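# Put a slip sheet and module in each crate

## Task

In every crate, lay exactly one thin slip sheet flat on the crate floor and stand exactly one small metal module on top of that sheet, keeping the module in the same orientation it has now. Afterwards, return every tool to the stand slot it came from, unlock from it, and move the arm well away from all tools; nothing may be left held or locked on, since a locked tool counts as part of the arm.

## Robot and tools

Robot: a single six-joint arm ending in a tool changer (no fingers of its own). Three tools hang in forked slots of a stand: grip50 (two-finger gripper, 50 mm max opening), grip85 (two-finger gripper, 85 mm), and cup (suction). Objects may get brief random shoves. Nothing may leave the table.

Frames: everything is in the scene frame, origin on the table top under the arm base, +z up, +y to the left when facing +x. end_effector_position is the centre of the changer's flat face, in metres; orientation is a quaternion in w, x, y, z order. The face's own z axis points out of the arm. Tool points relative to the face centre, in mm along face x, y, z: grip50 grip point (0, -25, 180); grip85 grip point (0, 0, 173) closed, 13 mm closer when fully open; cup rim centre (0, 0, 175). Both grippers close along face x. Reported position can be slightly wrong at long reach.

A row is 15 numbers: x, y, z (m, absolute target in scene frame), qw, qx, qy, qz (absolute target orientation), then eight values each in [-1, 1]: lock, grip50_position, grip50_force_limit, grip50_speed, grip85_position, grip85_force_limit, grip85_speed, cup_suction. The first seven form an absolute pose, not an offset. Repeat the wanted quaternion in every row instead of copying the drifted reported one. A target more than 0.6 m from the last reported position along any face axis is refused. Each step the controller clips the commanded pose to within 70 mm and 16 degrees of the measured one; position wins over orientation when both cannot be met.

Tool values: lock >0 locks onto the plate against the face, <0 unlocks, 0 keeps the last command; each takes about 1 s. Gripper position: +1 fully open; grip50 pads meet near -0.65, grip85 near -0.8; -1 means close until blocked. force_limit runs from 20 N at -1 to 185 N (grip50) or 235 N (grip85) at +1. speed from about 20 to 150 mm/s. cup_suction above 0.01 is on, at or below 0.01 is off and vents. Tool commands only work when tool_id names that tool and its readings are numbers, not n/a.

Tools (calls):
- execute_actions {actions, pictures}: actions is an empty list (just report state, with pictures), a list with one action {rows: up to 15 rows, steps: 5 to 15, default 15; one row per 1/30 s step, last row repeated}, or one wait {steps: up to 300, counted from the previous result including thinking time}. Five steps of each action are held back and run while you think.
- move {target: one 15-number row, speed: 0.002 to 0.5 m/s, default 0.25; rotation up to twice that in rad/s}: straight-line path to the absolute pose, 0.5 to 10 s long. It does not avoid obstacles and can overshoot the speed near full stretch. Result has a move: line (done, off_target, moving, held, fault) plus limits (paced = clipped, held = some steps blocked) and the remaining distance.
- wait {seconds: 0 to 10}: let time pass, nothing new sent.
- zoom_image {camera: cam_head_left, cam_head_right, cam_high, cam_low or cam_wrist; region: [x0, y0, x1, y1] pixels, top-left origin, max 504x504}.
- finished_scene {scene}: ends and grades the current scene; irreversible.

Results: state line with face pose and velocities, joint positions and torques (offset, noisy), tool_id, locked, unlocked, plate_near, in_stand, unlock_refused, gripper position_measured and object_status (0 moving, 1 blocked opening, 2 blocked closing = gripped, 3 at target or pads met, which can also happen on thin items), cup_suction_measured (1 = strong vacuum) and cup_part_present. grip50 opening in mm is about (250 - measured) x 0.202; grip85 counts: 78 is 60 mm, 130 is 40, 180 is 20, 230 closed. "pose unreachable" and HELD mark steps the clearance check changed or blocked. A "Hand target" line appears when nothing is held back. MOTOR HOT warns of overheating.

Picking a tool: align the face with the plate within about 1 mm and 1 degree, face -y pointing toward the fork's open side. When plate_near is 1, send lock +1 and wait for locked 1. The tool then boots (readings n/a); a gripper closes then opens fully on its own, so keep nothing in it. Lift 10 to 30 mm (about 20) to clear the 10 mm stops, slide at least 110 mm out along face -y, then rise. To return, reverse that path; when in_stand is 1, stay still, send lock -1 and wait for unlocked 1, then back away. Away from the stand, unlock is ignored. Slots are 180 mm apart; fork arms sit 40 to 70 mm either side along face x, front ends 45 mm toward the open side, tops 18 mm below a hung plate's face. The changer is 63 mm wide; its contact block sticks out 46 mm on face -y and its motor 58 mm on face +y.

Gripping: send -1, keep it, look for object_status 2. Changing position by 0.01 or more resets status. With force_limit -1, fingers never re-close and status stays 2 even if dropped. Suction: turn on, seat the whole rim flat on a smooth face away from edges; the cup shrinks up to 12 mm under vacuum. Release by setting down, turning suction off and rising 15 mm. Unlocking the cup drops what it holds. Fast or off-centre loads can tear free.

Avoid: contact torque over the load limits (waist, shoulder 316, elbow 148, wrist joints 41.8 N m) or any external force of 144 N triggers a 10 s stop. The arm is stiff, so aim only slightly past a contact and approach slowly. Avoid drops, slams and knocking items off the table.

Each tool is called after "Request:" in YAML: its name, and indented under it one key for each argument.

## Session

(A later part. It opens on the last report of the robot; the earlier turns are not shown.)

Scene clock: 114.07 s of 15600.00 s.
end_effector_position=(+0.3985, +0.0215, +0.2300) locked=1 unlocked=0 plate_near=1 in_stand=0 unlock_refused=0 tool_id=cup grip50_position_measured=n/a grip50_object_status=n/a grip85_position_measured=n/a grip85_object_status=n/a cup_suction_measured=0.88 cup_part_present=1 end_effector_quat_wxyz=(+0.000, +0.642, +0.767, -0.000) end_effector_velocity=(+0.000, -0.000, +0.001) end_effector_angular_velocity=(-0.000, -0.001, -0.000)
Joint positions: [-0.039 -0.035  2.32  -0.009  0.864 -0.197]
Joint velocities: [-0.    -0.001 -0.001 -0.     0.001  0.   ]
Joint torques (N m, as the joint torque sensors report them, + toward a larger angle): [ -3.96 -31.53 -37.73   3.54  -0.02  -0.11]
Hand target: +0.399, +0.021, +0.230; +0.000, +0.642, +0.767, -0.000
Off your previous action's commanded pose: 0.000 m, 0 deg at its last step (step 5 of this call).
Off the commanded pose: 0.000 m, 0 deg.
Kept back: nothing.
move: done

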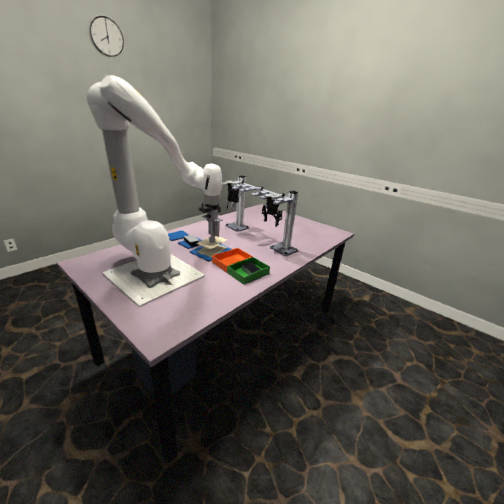

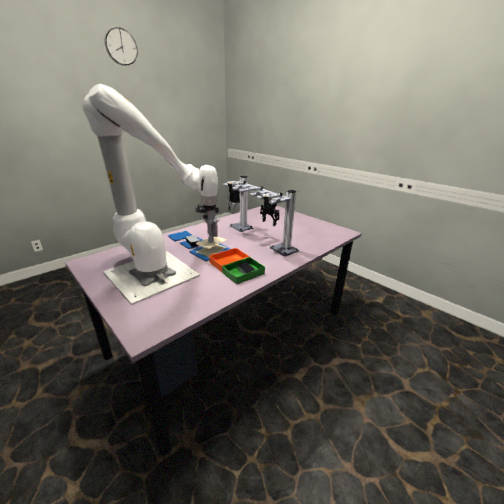

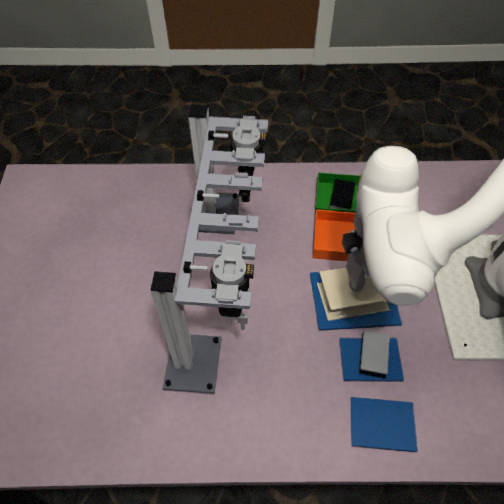

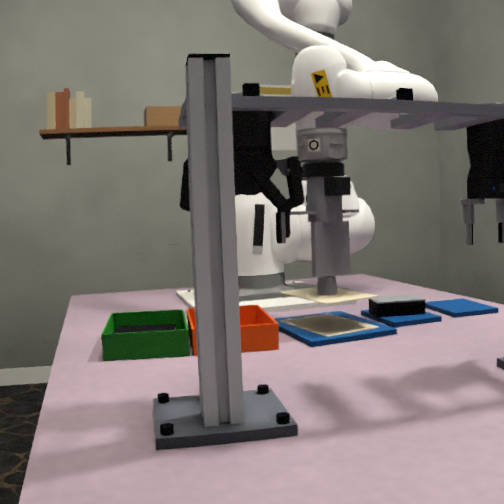

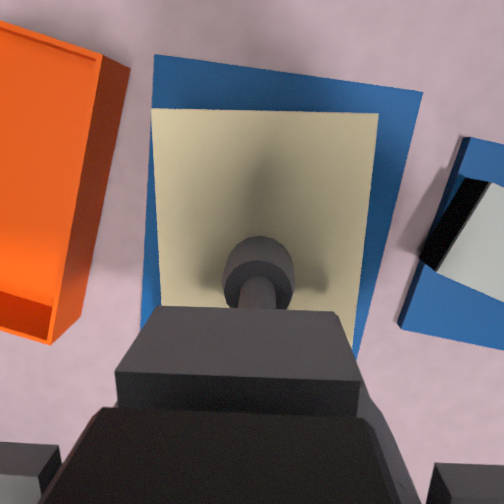

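Request:
move:
  target: [0.395,-0.05,0.27,0,0.70,0.714,0,0,0,0,0,0,0,0,1]
  speed: 0.15

Request:
move:
  target: [0.390,-0.164,0.235,0,0.7481,0.6636,0,0,0,0,0,0,0,0,1]
  speed: 0.15

Scene clock: 115.37 s of 15600.00 s.
end_effector_position=(+0.3949, -0.0501, +0.2700) locked=1 unlocked=0 plate_near=1 in_stand=0 unlock_refused=0 tool_id=cup grip50_position_measured=n/a grip50_object_status=n/a grip85_position_measured=n/a grip85_object_status=n/a cup_suction_measured=0.88 cup_part_present=1 end_effector_quat_wxyz=(+0.000, +0.700, +0.714, -0.000) end_effector_velocity=(+0.000, -0.000, +0.001) end_effector_angular_velocity=(+0.000, -0.001, -0.001)
Joint positions: [-0.217 -0.091  2.279 -0.01   0.96  -0.218]
Joint velocities: [-0.001 -0.001 -0.001  0.     0.001 -0.   ]
Joint torques (N m, as the joint torque sensors report them, + toward a larger angle): [ -2.81 -29.3  -40.36   3.83   0.07   0.04]
Hand target: +0.395, -0.050, +0.270; -0.000, +0.700, +0.714, -0.000
Off the commanded pose: 0.000 m, 0 deg.
Kept back: nothing.
move: done

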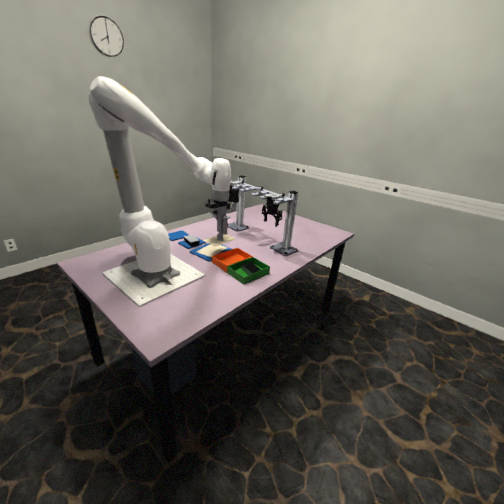

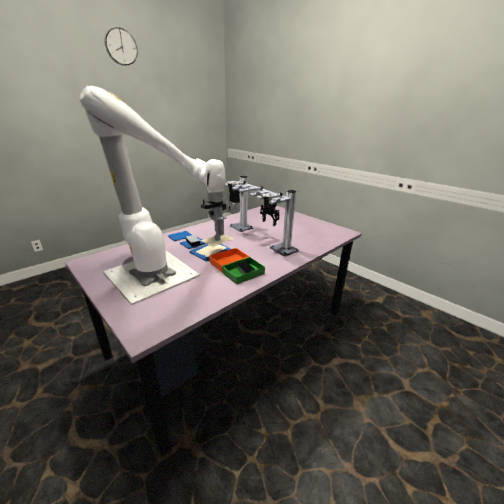

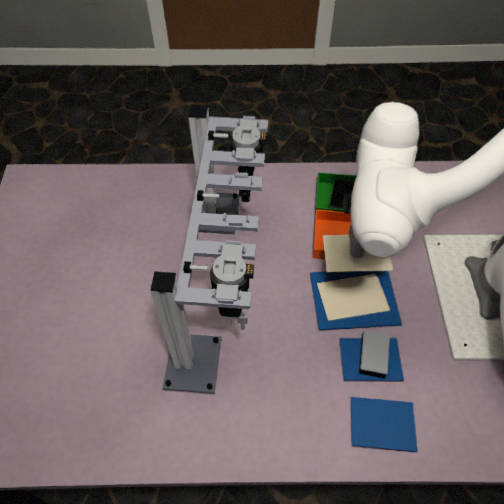

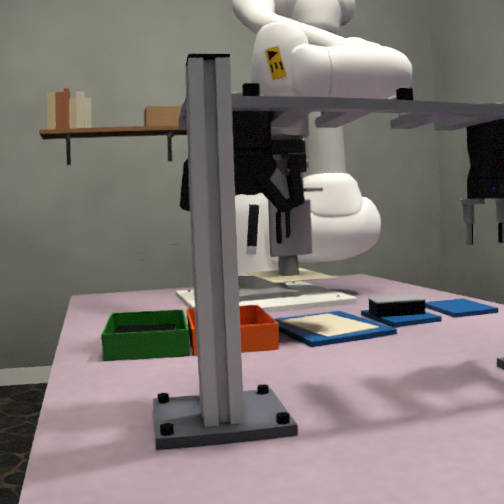

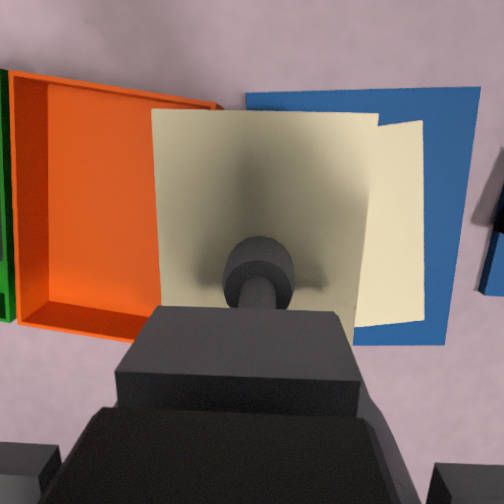

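Scene clock: 116.57 s of 15600.00 s.
end_effector_position=(+0.3897, -0.1641, +0.2350) locked=1 unlocked=0 plate_near=1 in_stand=0 unlock_refused=0 tool_id=cup grip50_position_measured=n/a grip50_object_status=n/a grip85_position_measured=n/a grip85_object_status=n/a cup_suction_measured=0.88 cup_part_present=1 end_effector_quat_wxyz=(-0.000, +0.748, +0.664, -0.000) end_effector_velocity=(+0.001, -0.000, -0.001) end_effector_angular_velocity=(+0.002, -0.001, -0.003)
Joint positions: [-0.484 -0.007  2.278 -0.012  0.874 -0.344]
Joint velocities: [-0.001  0.002 -0.     0.004 -0.002 -0.001]
Joint torques (N m, as the joint torque sensors report them, + toward a larger angle): [ -3.03 -34.65 -37.93   3.58  -0.09  -0.02]
Hand target: +0.390, -0.164, +0.235; -0.000, +0.748, +0.664, -0.000
Off the commanded pose: 0.000 m, 0 deg.
Kept back: nothing.
move: done

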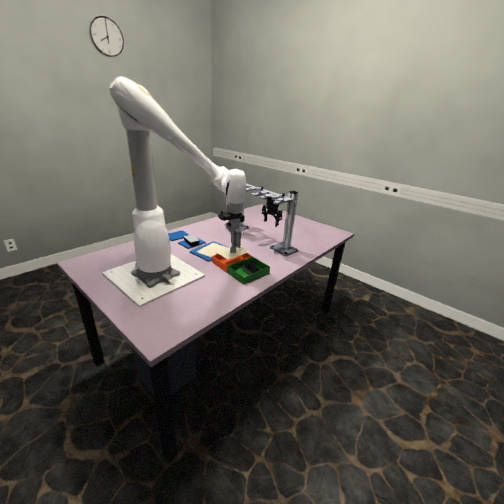

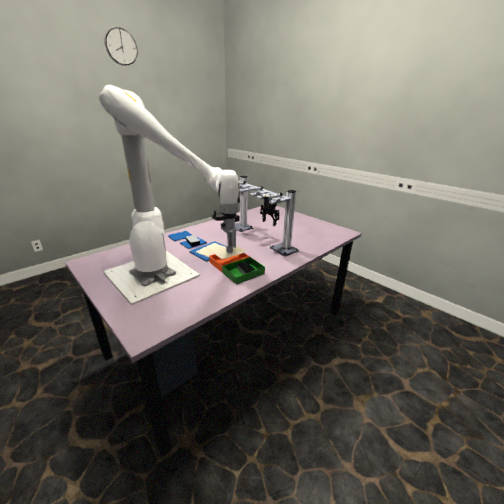

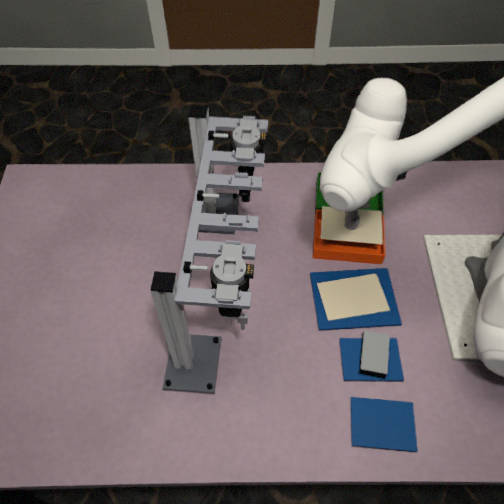

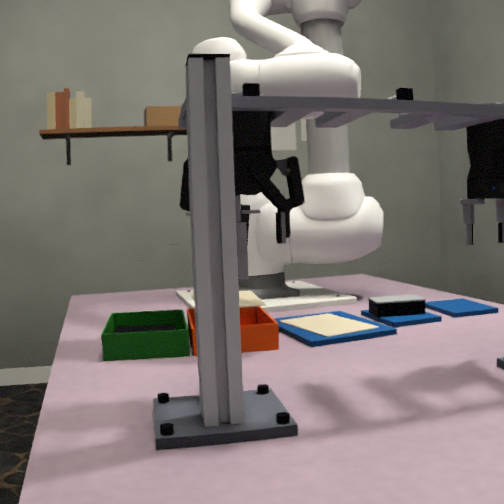

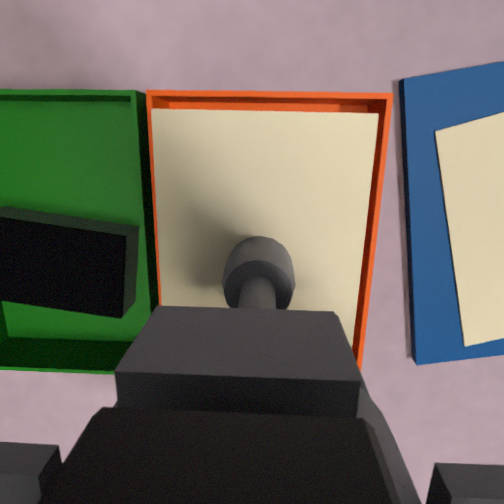

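Request:
move:
  target: [0.390,-0.164,0.174,0,0.7481,0.6636,0,0,0,0,0,0,0,0,1]
  speed: 0.06

Scene clock: 118.47 s of 15600.00 s.
end_effector_position=(+0.3900, -0.1639, +0.1740) locked=1 unlocked=0 plate_near=1 in_stand=0 unlock_refused=0 tool_id=cup grip50_position_measured=n/a grip50_object_status=n/a grip85_position_measured=n/a grip85_object_status=n/a cup_suction_measured=0.88 cup_part_present=1 end_effector_quat_wxyz=(-0.000, +0.748, +0.664, +0.000) end_effector_velocity=(-0.000, +0.000, -0.001) end_effector_angular_velocity=(+0.000, +0.001, +0.000)
Joint positions: [-0.485  0.086  2.333 -0.013  0.727 -0.343]
Joint velocities: [-0.     0.002  0.001 -0.    -0.001 -0.   ]
Joint torques (N m, as the joint torque sensors report them, + toward a larger angle): [ -3.26 -41.03 -33.13   3.14   0.08  -0.13]
Hand target: +0.390, -0.164, +0.174; -0.000, +0.748, +0.664, +0.000
Off the commanded pose: 0.000 m, 0 deg.
Kept back: nothing.
move: done

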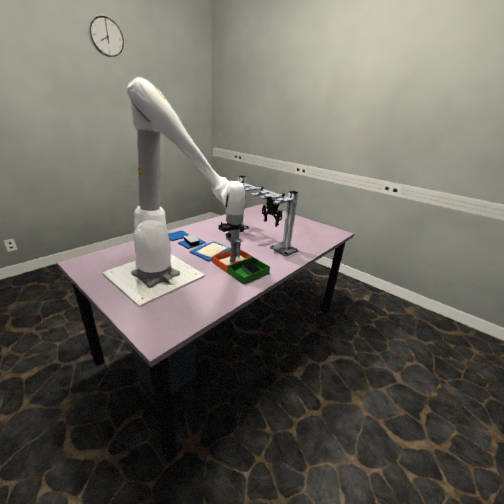

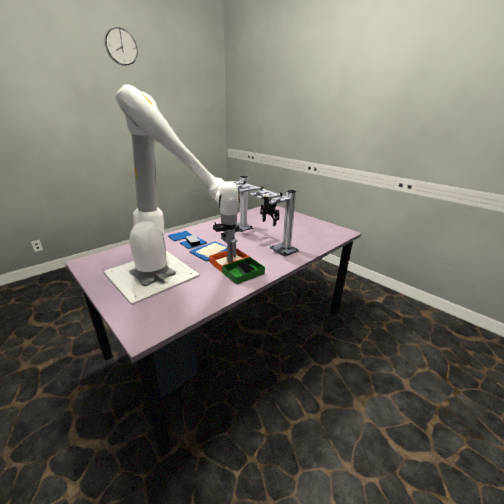

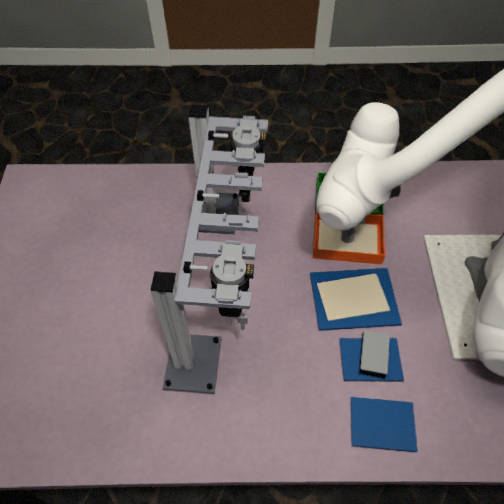

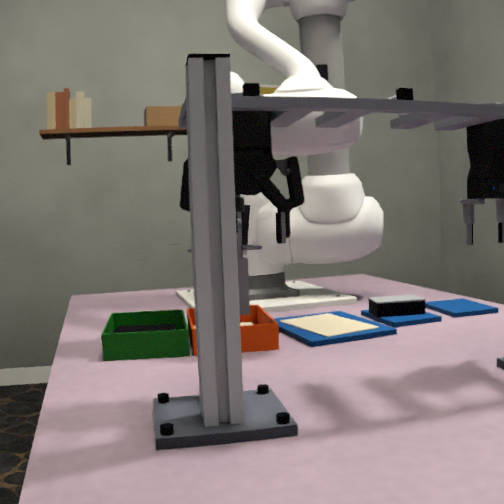

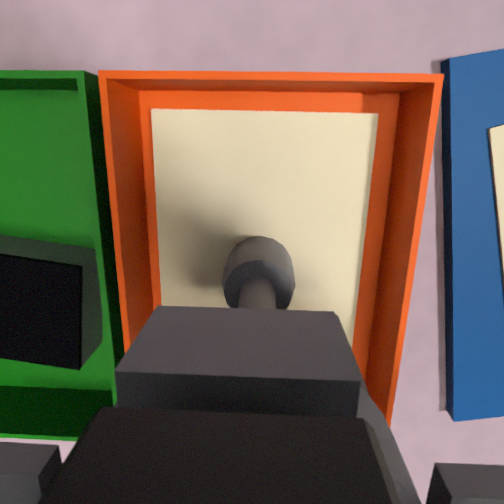

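Request:
execute_actions:
  actions:
    - {"rows": [[0.390,-0.164,0.1735,0,0.7481,0.6636,0,0,0,0,0,0,0,0,1],[0.390,-0.164,0.173,0,0.7481,0.6636,0,0,0,0,0,0,0,0,1],[0.390,-0.164,0.1725,0,0.7481,0.6636,0,0,0,0,0,0,0,0,1],[0.390,-0.164,0.172,0,0.7481,0.6636,0,0,0,0,0,0,0,0,1],[0.390,-0.164,0.1715,0,0.7481,0.6636,0,0,0,0,0,0,0,0,1],[0.390,-0.164,0.171,0,0.7481,0.6636,0,0,0,0,0,0,0,0,1],[0.390,-0.164,0.171,0,0.7481,0.6636,0,0,0,0,0,0,0,0,1],[0.390,-0.164,0.171,0,0.7481,0.6636,0,0,0,0,0,0,0,0,1],[0.390,-0.164,0.171,0,0.7481,0.6636,0,0,0,0,0,0,0,0,1],[0.390,-0.164,0.171,0,0.7481,0.6636,0,0,0,0,0,0,0,0,0]], "steps": 15}

Request:
move:
  target: [0.390,-0.164,0.25,0,0.7481,0.6636,0,0,0,0,0,0,0,0,0]
  speed: 0.1

Scene clock: 119.17 s of 15600.00 s.
end_effector_position=(+0.3900, -0.1640, +0.1711) locked=1 unlocked=0 plate_near=1 in_stand=0 unlock_refused=0 tool_id=cup grip50_position_measured=n/a grip50_object_status=n/a grip85_position_measured=n/a grip85_object_status=n/a cup_suction_measured=0.62 cup_part_present=1 end_effector_quat_wxyz=(-0.000, +0.748, +0.664, +0.000) end_effector_velocity=(+0.000, +0.000, -0.003) end_effector_angular_velocity=(+0.000, +0.001, +0.000)
Joint positions: [-0.485  0.091  2.335 -0.014  0.72  -0.342]
Joint velocities: [ 0.     0.005  0.002 -0.    -0.005 -0.   ]
Joint torques (N m, as the joint torque sensors report them, + toward a larger angle): [ -2.86 -42.49 -32.98   3.17  -0.23   0.05]
Steps of this call (steps 1 to 11: nothing new was sent; steps 12 to 21: the first 10 steps of this action). Readings (end_effector_position | what the end effector reports):
12: (+0.3900, -0.1639, +0.1740) | locked=1 unlocked=0 plate_near=1 in_stand=0 unlock_refused=0 tool_id=cup grip50_position_measured=n/a grip50_object_status=n/a grip85_position_measured=n/a grip85_object_status=n/a cup_suction_measured=0.88 cup_part_present=1
13: (+0.3900, -0.1640, +0.1738) | locked=1 unlocked=0 plate_near=1 in_stand=0 unlock_refused=0 tool_id=cup grip50_position_measured=n/a grip50_object_status=n/a grip85_position_measured=n/a grip85_object_status=n/a cup_suction_measured=0.88 cup_part_present=1
15: (+0.3900, -0.1640, +0.1731) | locked=1 unlocked=0 plate_near=1 in_stand=0 unlock_refused=0 tool_id=cup grip50_position_measured=n/a grip50_object_status=n/a grip85_position_measured=n/a grip85_object_status=n/a cup_suction_measured=0.88 cup_part_present=1
19: (+0.3900, -0.1640, +0.1714) | locked=1 unlocked=0 plate_near=1 in_stand=0 unlock_refused=0 tool_id=cup grip50_position_measured=n/a grip50_object_status=n/a grip85_position_measured=n/a grip85_object_status=n/a cup_suction_measured=0.88 cup_part_present=1
21: the state above

Scene clock: 120.53 s of 15600.00 s.
end_effector_position=(+0.3901, -0.1641, +0.2500) locked=1 unlocked=0 plate_near=1 in_stand=0 unlock_refused=0 tool_id=cup grip50_position_measured=n/a grip50_object_status=n/a grip85_position_measured=n/a grip85_object_status=n/a cup_suction_measured=0.00 cup_part_present=0 end_effector_quat_wxyz=(+0.000, +0.748, +0.664, -0.000) end_effector_velocity=(+0.000, +0.000, +0.000) end_effector_angular_velocity=(+0.001, +0.001, +0.000)
Joint positions: [-0.483 -0.026  2.262 -0.012  0.909 -0.344]
Joint velocities: [ 0.     0.    -0.001  0.     0.002 -0.001]
Joint torques (N m, as the joint torque sensors report them, + toward a larger angle): [ -3.64 -35.19 -38.77   3.62  -0.06  -0.02]
Hand target: +0.390, -0.164, +0.250; +0.000, +0.748, +0.664, -0.000
Off your previous action's commanded pose: 0.000 m, 0 deg at its last step (step 5 of this call).
Off the commanded pose: 0.000 m, 0 deg.
Kept back: nothing.
move: done

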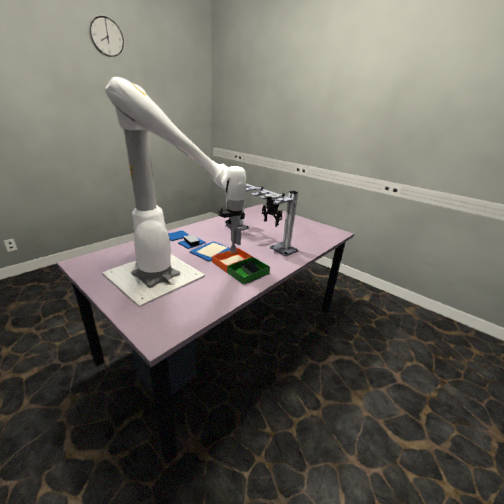

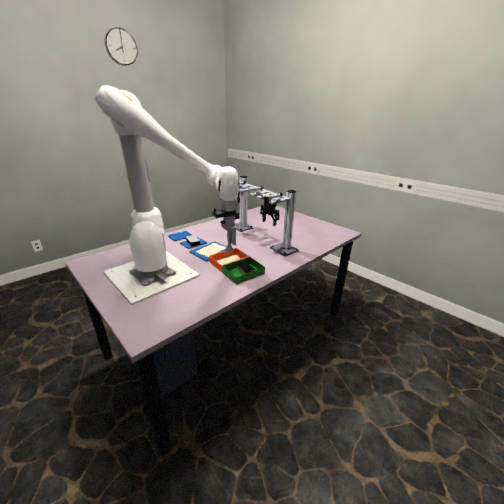

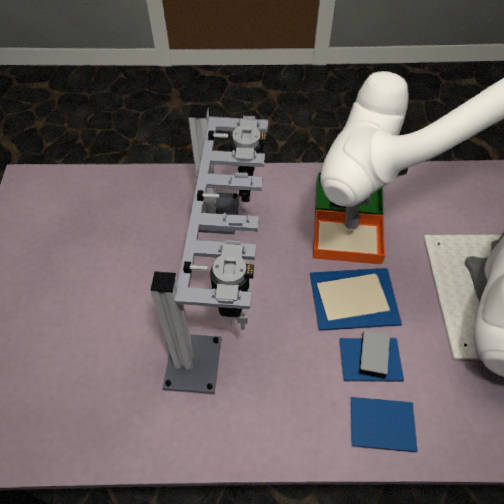

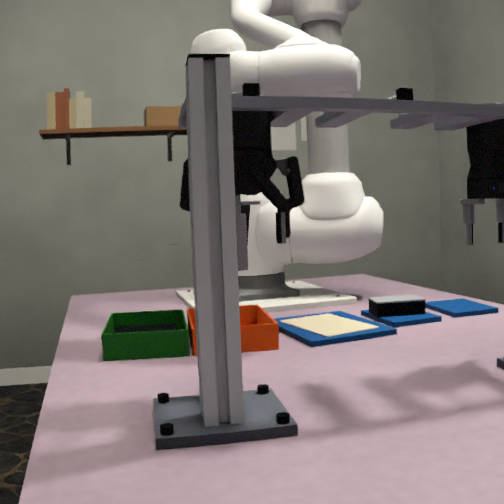

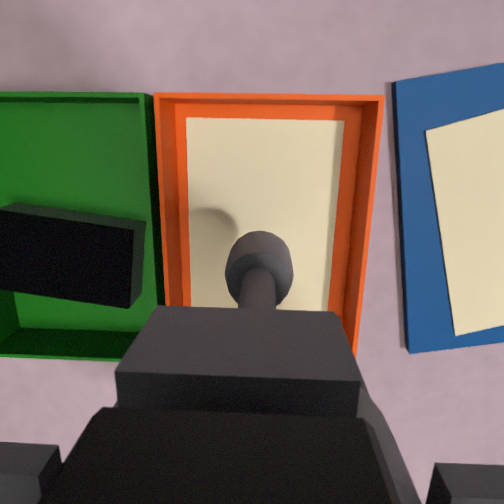

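Request:
move:
  target: [0.385,-0.305,0.27,0,0.7481,0.6636,0,0,0,0,0,0,0,0,0]
  speed: 0.25

Request:
zoom_image:
  camera: "cam_wrist"
  region: [130,80,390,340]

Scene clock: 121.90 s of 15600.00 s.
end_effector_position=(+0.3847, -0.3051, +0.2699) locked=1 unlocked=0 plate_near=1 in_stand=0 unlock_refused=0 tool_id=cup grip50_position_measured=n/a grip50_object_status=n/a grip85_position_measured=n/a grip85_object_status=n/a cup_suction_measured=0.00 cup_part_present=0 end_effector_quat_wxyz=(-0.000, +0.748, +0.664, -0.000) end_effector_velocity=(-0.000, -0.001, +0.000) end_effector_angular_velocity=(+0.000, -0.000, -0.001)
Joint positions: [-0.745  0.056  2.132 -0.012  0.955 -0.605]
Joint velocities: [-0.002  0.    -0.001  0.     0.001 -0.001]
Joint torques (N m, as the joint torque sensors report them, + toward a larger angle): [ -3.43 -45.38 -40.3    3.79  -0.02  -0.1 ]
Hand target: +0.385, -0.305, +0.270; -0.000, +0.748, +0.664, -0.000
Off the commanded pose: 0.000 m, 0 deg.
Kept back: nothing.
move: done

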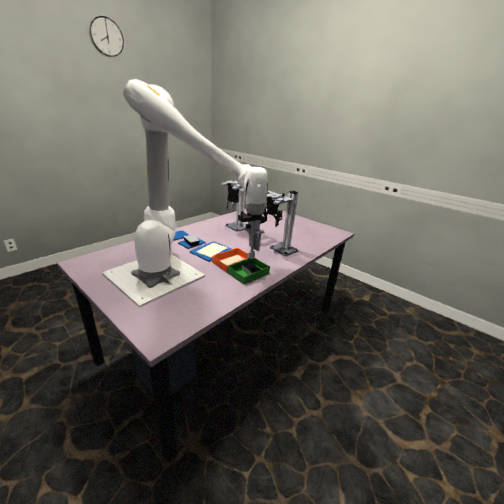

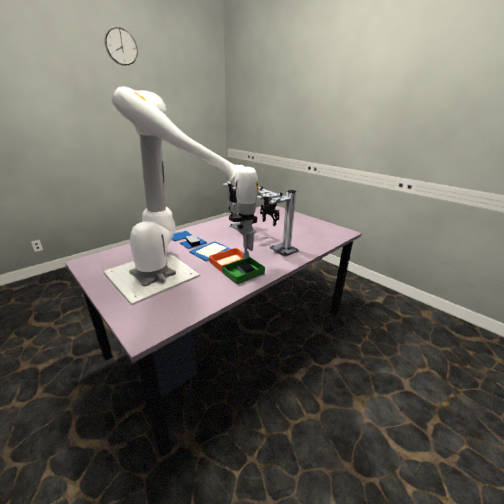

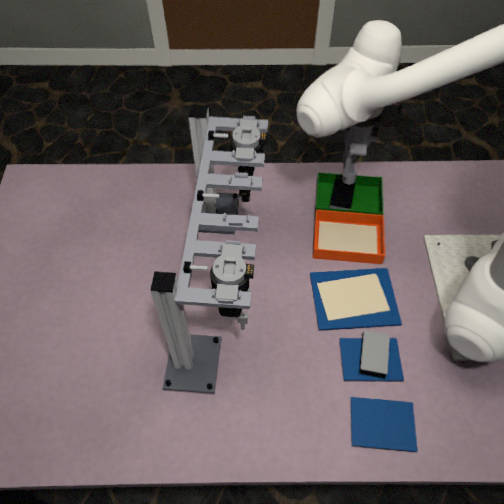

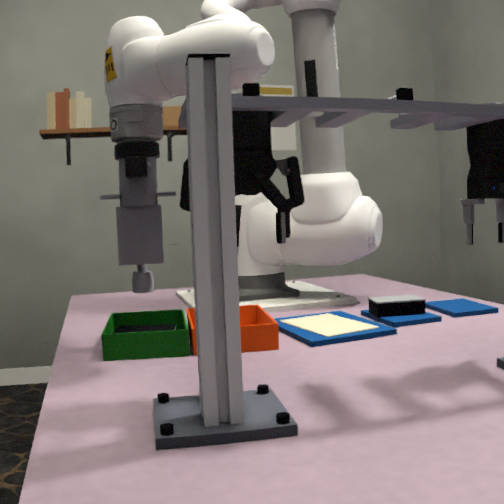

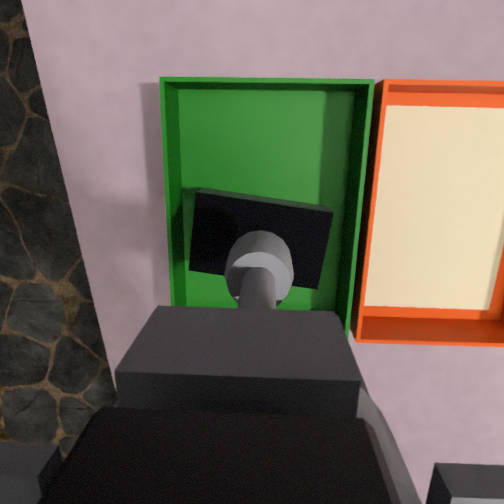

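Region (130, 80, 390, 340) of cam_wrist's 504x504 image, scaled by 1.938, with more detail than that image has.

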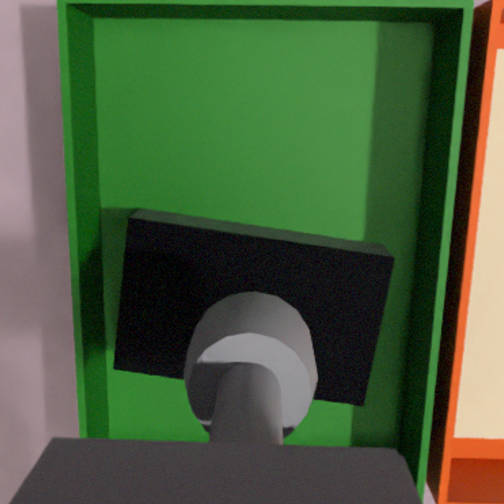

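Request:
move:
  target: [0.3925,-0.309,0.214,0,0.7799,0.6259,0,0,0,0,0,0,0,0,1]
  speed: 0.12

Scene clock: 123.60 s of 15600.00 s.
end_effector_position=(+0.3925, -0.3089, +0.2140) locked=1 unlocked=0 plate_near=1 in_stand=0 unlock_refused=0 tool_id=cup grip50_position_measured=n/a grip50_object_status=n/a grip85_position_measured=n/a grip85_object_status=n/a cup_suction_measured=0.00 cup_part_present=0 end_effector_quat_wxyz=(+0.000, +0.780, +0.626, +0.000) end_effector_velocity=(+0.000, -0.000, -0.001) end_effector_angular_velocity=(-0.001, -0.000, -0.001)
Joint positions: [-0.741  0.136  2.169 -0.013  0.837 -0.502]
Joint velocities: [ 0.     0.001  0.    -0.001 -0.002  0.001]
Joint torques (N m, as the joint torque sensors report them, + toward a larger angle): [ -3.26 -52.88 -36.82   3.52   0.11  -0.06]
Hand target: +0.392, -0.309, +0.214; -0.000, +0.780, +0.626, +0.000
Off the commanded pose: 0.000 m, 0 deg.
Kept back: nothing.
move: done

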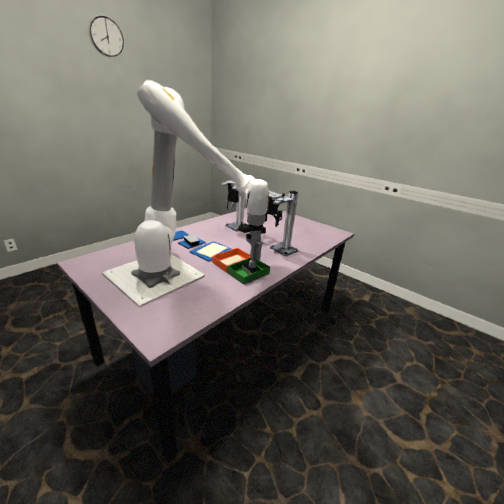

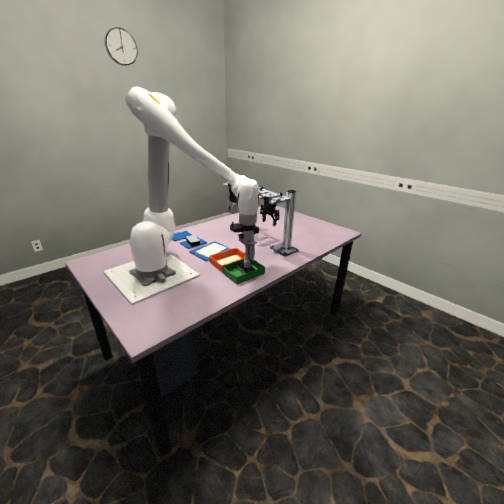

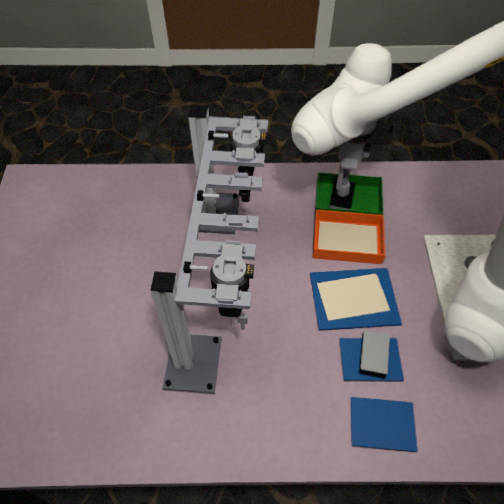

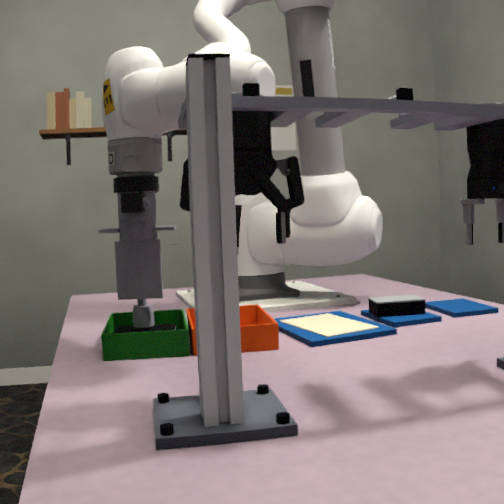

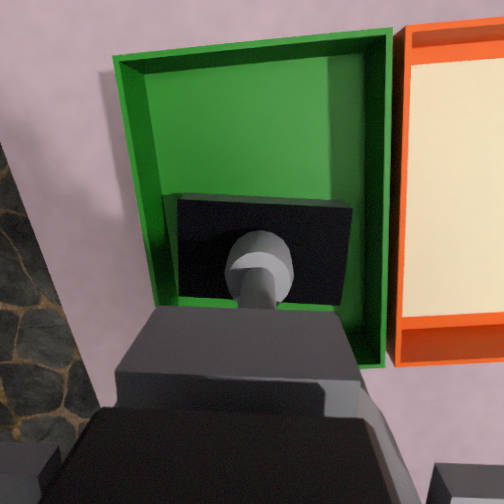

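Request:
execute_actions:
  actions:
    - {"rows": [[0.3925,-0.309,0.213,0,0.7799,0.6259,0,0,0,0,0,0,0,0,1],[0.3925,-0.309,0.212,0,0.7799,0.6259,0,0,0,0,0,0,0,0,1],[0.3925,-0.309,0.211,0,0.7799,0.6259,0,0,0,0,0,0,0,0,1],[0.3925,-0.309,0.2105,0,0.7799,0.6259,0,0,0,0,0,0,0,0,1],[0.3925,-0.309,0.210,0,0.7799,0.6259,0,0,0,0,0,0,0,0,1],[0.3925,-0.309,0.2095,0,0.7799,0.6259,0,0,0,0,0,0,0,0,1],[0.3925,-0.309,0.209,0,0.7799,0.6259,0,0,0,0,0,0,0,0,1],[0.3925,-0.309,0.2085,0,0.7799,0.6259,0,0,0,0,0,0,0,0,1],[0.3925,-0.309,0.208,0,0.7799,0.6259,0,0,0,0,0,0,0,0,1],[0.3925,-0.309,0.2077,0,0.7799,0.6259,0,0,0,0,0,0,0,0,1]], "steps": 15}

Request:
execute_actions:
  actions:
    - {"rows": [[0.3925,-0.309,0.2077,0,0.7799,0.6259,0,0,0,0,0,0,0,0,1]], "steps": 8}

Scene clock: 124.43 s of 15600.00 s.
end_effector_position=(+0.3925, -0.3089, +0.2087) locked=1 unlocked=0 plate_near=1 in_stand=0 unlock_refused=0 tool_id=cup grip50_position_measured=n/a grip50_object_status=n/a grip85_position_measured=n/a grip85_object_status=n/a cup_suction_measured=0.14 cup_part_present=0 end_effector_quat_wxyz=(-0.000, +0.780, +0.626, +0.000) end_effector_velocity=(-0.000, +0.001, -0.015) end_effector_angular_velocity=(+0.001, +0.001, +0.001)
Joint positions: [-0.741  0.143  2.174 -0.013  0.826 -0.502]
Joint velocities: [ 0.     0.02   0.013 -0.001 -0.032  0.   ]
Joint torques (N m, as the joint torque sensors report them, + toward a larger angle): [ -2.51 -52.99 -37.63   3.42   0.08   0.04]
Steps of this call (steps 1 to 15: nothing new was sent; steps 16 to 25: the first 10 steps of this action). Readings (end_effector_position | what the end effector reports):
16: (+0.3925, -0.3090, +0.2139) | locked=1 unlocked=0 plate_near=1 in_stand=0 unlock_refused=0 tool_id=cup grip50_position_measured=n/a grip50_object_status=n/a grip85_position_measured=n/a grip85_object_status=n/a cup_suction_measured=0.00 cup_part_present=0
17: (+0.3925, -0.3090, +0.2136) | locked=1 unlocked=0 plate_near=1 in_stand=0 unlock_refused=0 tool_id=cup grip50_position_measured=n/a grip50_object_status=n/a grip85_position_measured=n/a grip85_object_status=n/a cup_suction_measured=0.00 cup_part_present=0
19: (+0.3925, -0.3090, +0.2122) | locked=1 unlocked=0 plate_near=1 in_stand=0 unlock_refused=0 tool_id=cup grip50_position_measured=n/a grip50_object_status=n/a grip85_position_measured=n/a grip85_object_status=n/a cup_suction_measured=0.00 cup_part_present=0
23: (+0.3925, -0.3090, +0.2097) | locked=1 unlocked=0 plate_near=1 in_stand=0 unlock_refused=0 tool_id=cup grip50_position_measured=n/a grip50_object_status=n/a grip85_position_measured=n/a grip85_object_status=n/a cup_suction_measured=0.00 cup_part_present=0
25: the state above

Scene clock: 124.70 s of 15600.00 s.
end_effector_position=(+0.3925, -0.3090, +0.2077) locked=1 unlocked=0 plate_near=1 in_stand=0 unlock_refused=0 tool_id=cup grip50_position_measured=n/a grip50_object_status=n/a grip85_position_measured=n/a grip85_object_status=n/a cup_suction_measured=0.88 cup_part_present=1 end_effector_quat_wxyz=(-0.000, +0.780, +0.626, +0.000) end_effector_velocity=(-0.000, +0.000, -0.000) end_effector_angular_velocity=(+0.001, +0.001, +0.000)
Joint positions: [-0.741  0.144  2.174 -0.013  0.824 -0.502]
Joint velocities: [ 0.     0.001  0.    -0.     0.001 -0.   ]
Joint torques (N m, as the joint torque sensors report them, + toward a larger angle): [ -2.73 -51.83 -37.35   3.52  -0.08   0.04]
Off your previous action's commanded pose: 0.000 m, 0 deg at its last step (step 5 of this call).
Steps of this call (steps 1 to 5: the last 5 steps of your previous action; steps 6 to 8: the first 3 steps of this action). Readings (end_effector_position | what the end effector reports):
6: (+0.3925, -0.3090, +0.2077) | locked=1 unlocked=0 plate_near=1 in_stand=0 unlock_refused=0 tool_id=cup grip50_position_measured=n/a grip50_object_status=n/a grip85_position_measured=n/a grip85_object_status=n/a cup_suction_measured=0.79 cup_part_present=1
7: (+0.3925, -0.3090, +0.2077) | locked=1 unlocked=0 plate_near=1 in_stand=0 unlock_refused=0 tool_id=cup grip50_position_measured=n/a grip50_object_status=n/a grip85_position_measured=n/a grip85_object_status=n/a cup_suction_measured=0.84 cup_part_present=1
8: the state above

Gripped. Lift and carry.

Request:
move:
  target: [0.3925,-0.309,0.27,0,0.7799,0.6259,0,0,0,0,0,0,0,0,1]
  speed: 0.12

Request:
move:
  target: [0.390,-0.164,0.27,0,0.9982,-0.0597,0,0,0,0,0,0,0,0,1]
  speed: 0.35

Scene clock: 125.83 s of 15600.00 s.
end_effector_position=(+0.3925, -0.3091, +0.2700) locked=1 unlocked=0 plate_near=1 in_stand=0 unlock_refused=0 tool_id=cup grip50_position_measured=n/a grip50_object_status=n/a grip85_position_measured=n/a grip85_object_status=n/a cup_suction_measured=0.99 cup_part_present=1 end_effector_quat_wxyz=(-0.000, +0.780, +0.626, -0.000) end_effector_velocity=(+0.000, -0.000, +0.000) end_effector_angular_velocity=(+0.000, +0.000, -0.000)
Joint positions: [-0.74   0.069  2.117 -0.012  0.956 -0.502]
Joint velocities: [ 0.     0.001 -0.001  0.     0.     0.   ]
Joint torques (N m, as the joint torque sensors report them, + toward a larger angle): [ -2.46 -48.7  -41.58   3.84   0.03   0.  ]
Hand target: +0.393, -0.309, +0.270; +0.000, +0.780, +0.626, -0.000
Off your previous action's commanded pose: 0.000 m, 0 deg at its last step (step 5 of this call).
Off the commanded pose: 0.000 m, 0 deg.
Kept back: nothing.
move: done

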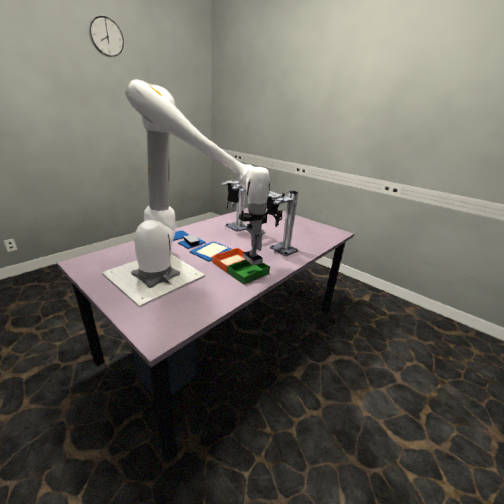

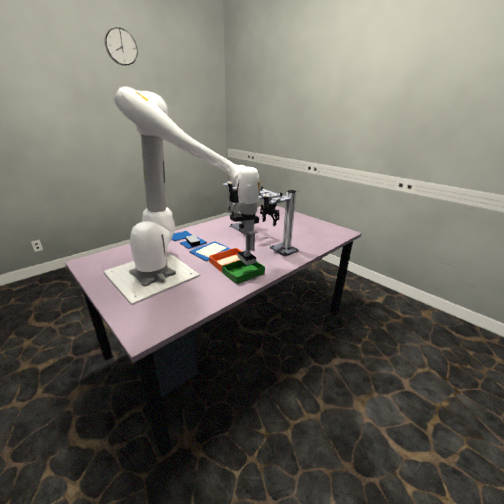

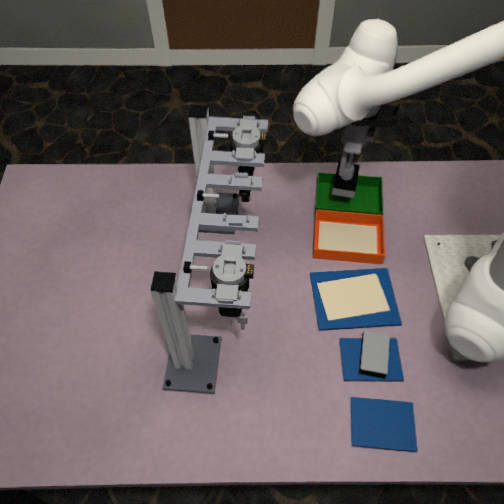

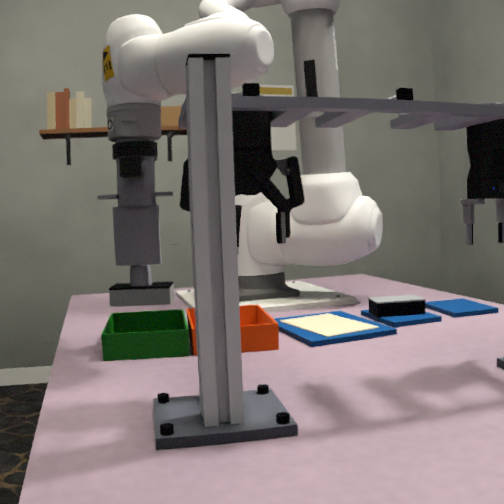

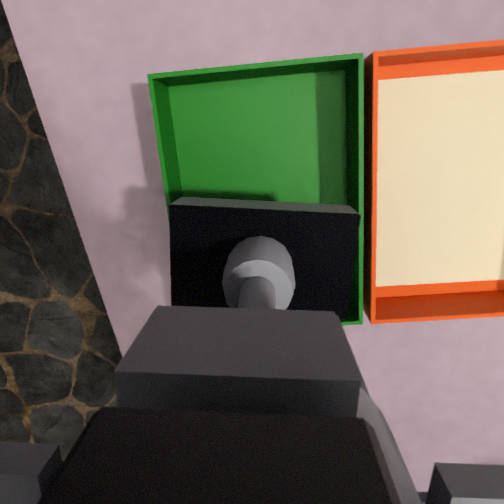

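Scene clock: 128.40 s of 15600.00 s.
end_effector_position=(+0.3903, -0.1639, +0.2701) locked=1 unlocked=0 plate_near=1 in_stand=0 unlock_refused=0 tool_id=cup grip50_position_measured=n/a grip50_object_status=n/a grip85_position_measured=n/a grip85_object_status=n/a cup_suction_measured=0.99 cup_part_present=1 end_effector_quat_wxyz=(-0.000, +0.998, -0.060, +0.000) end_effector_velocity=(+0.000, +0.000, +0.000) end_effector_angular_velocity=(-0.001, +0.000, -0.003)
Joint positions: [-0.482 -0.051  2.241 -0.011  0.955  1.227]
Joint velocities: [ 0.001 -0.    -0.    -0.002  0.     0.005]
Joint torques (N m, as the joint torque sensors report them, + toward a larger angle): [ -2.42 -34.03 -41.16   3.94  -0.02  -0.02]
Hand target: +0.390, -0.164, +0.270; +0.000, +0.998, -0.060, +0.000
Off the commanded pose: 0.000 m, 0 deg.
Kept back: nothing.
move: done

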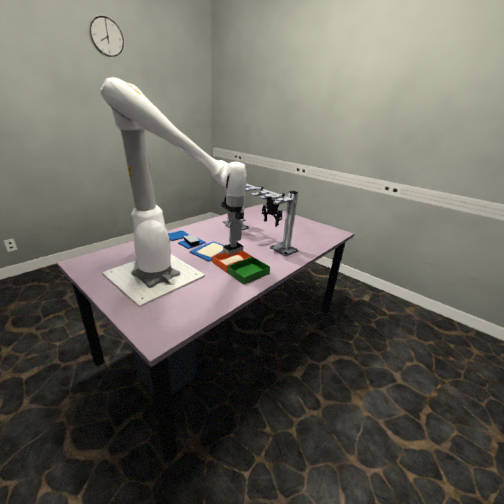

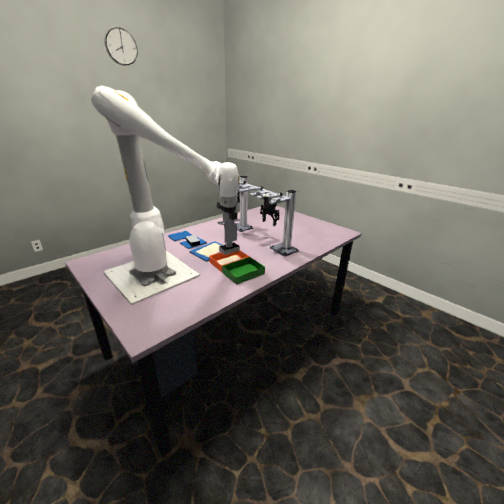

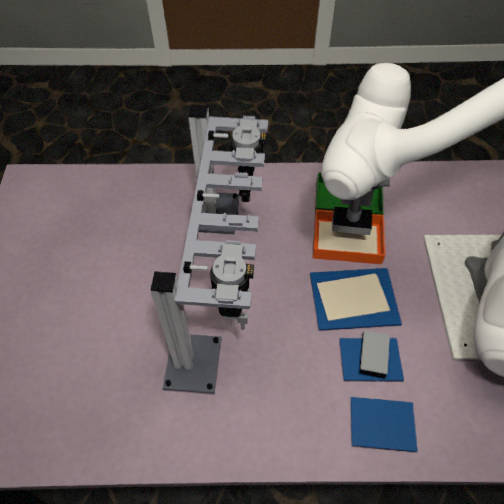

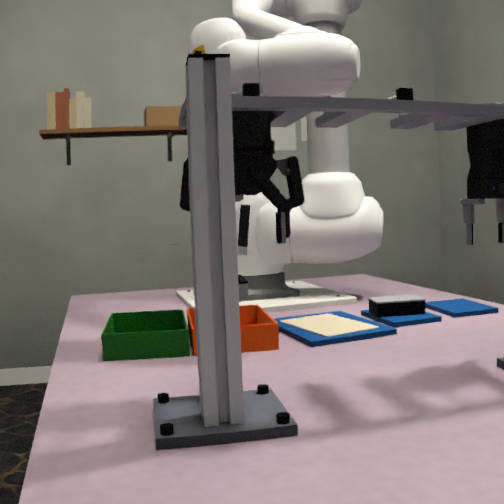

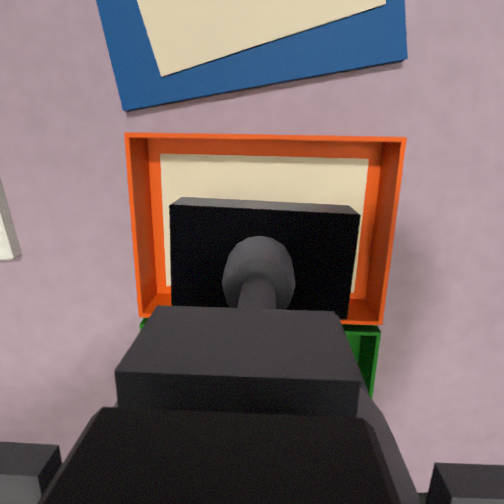

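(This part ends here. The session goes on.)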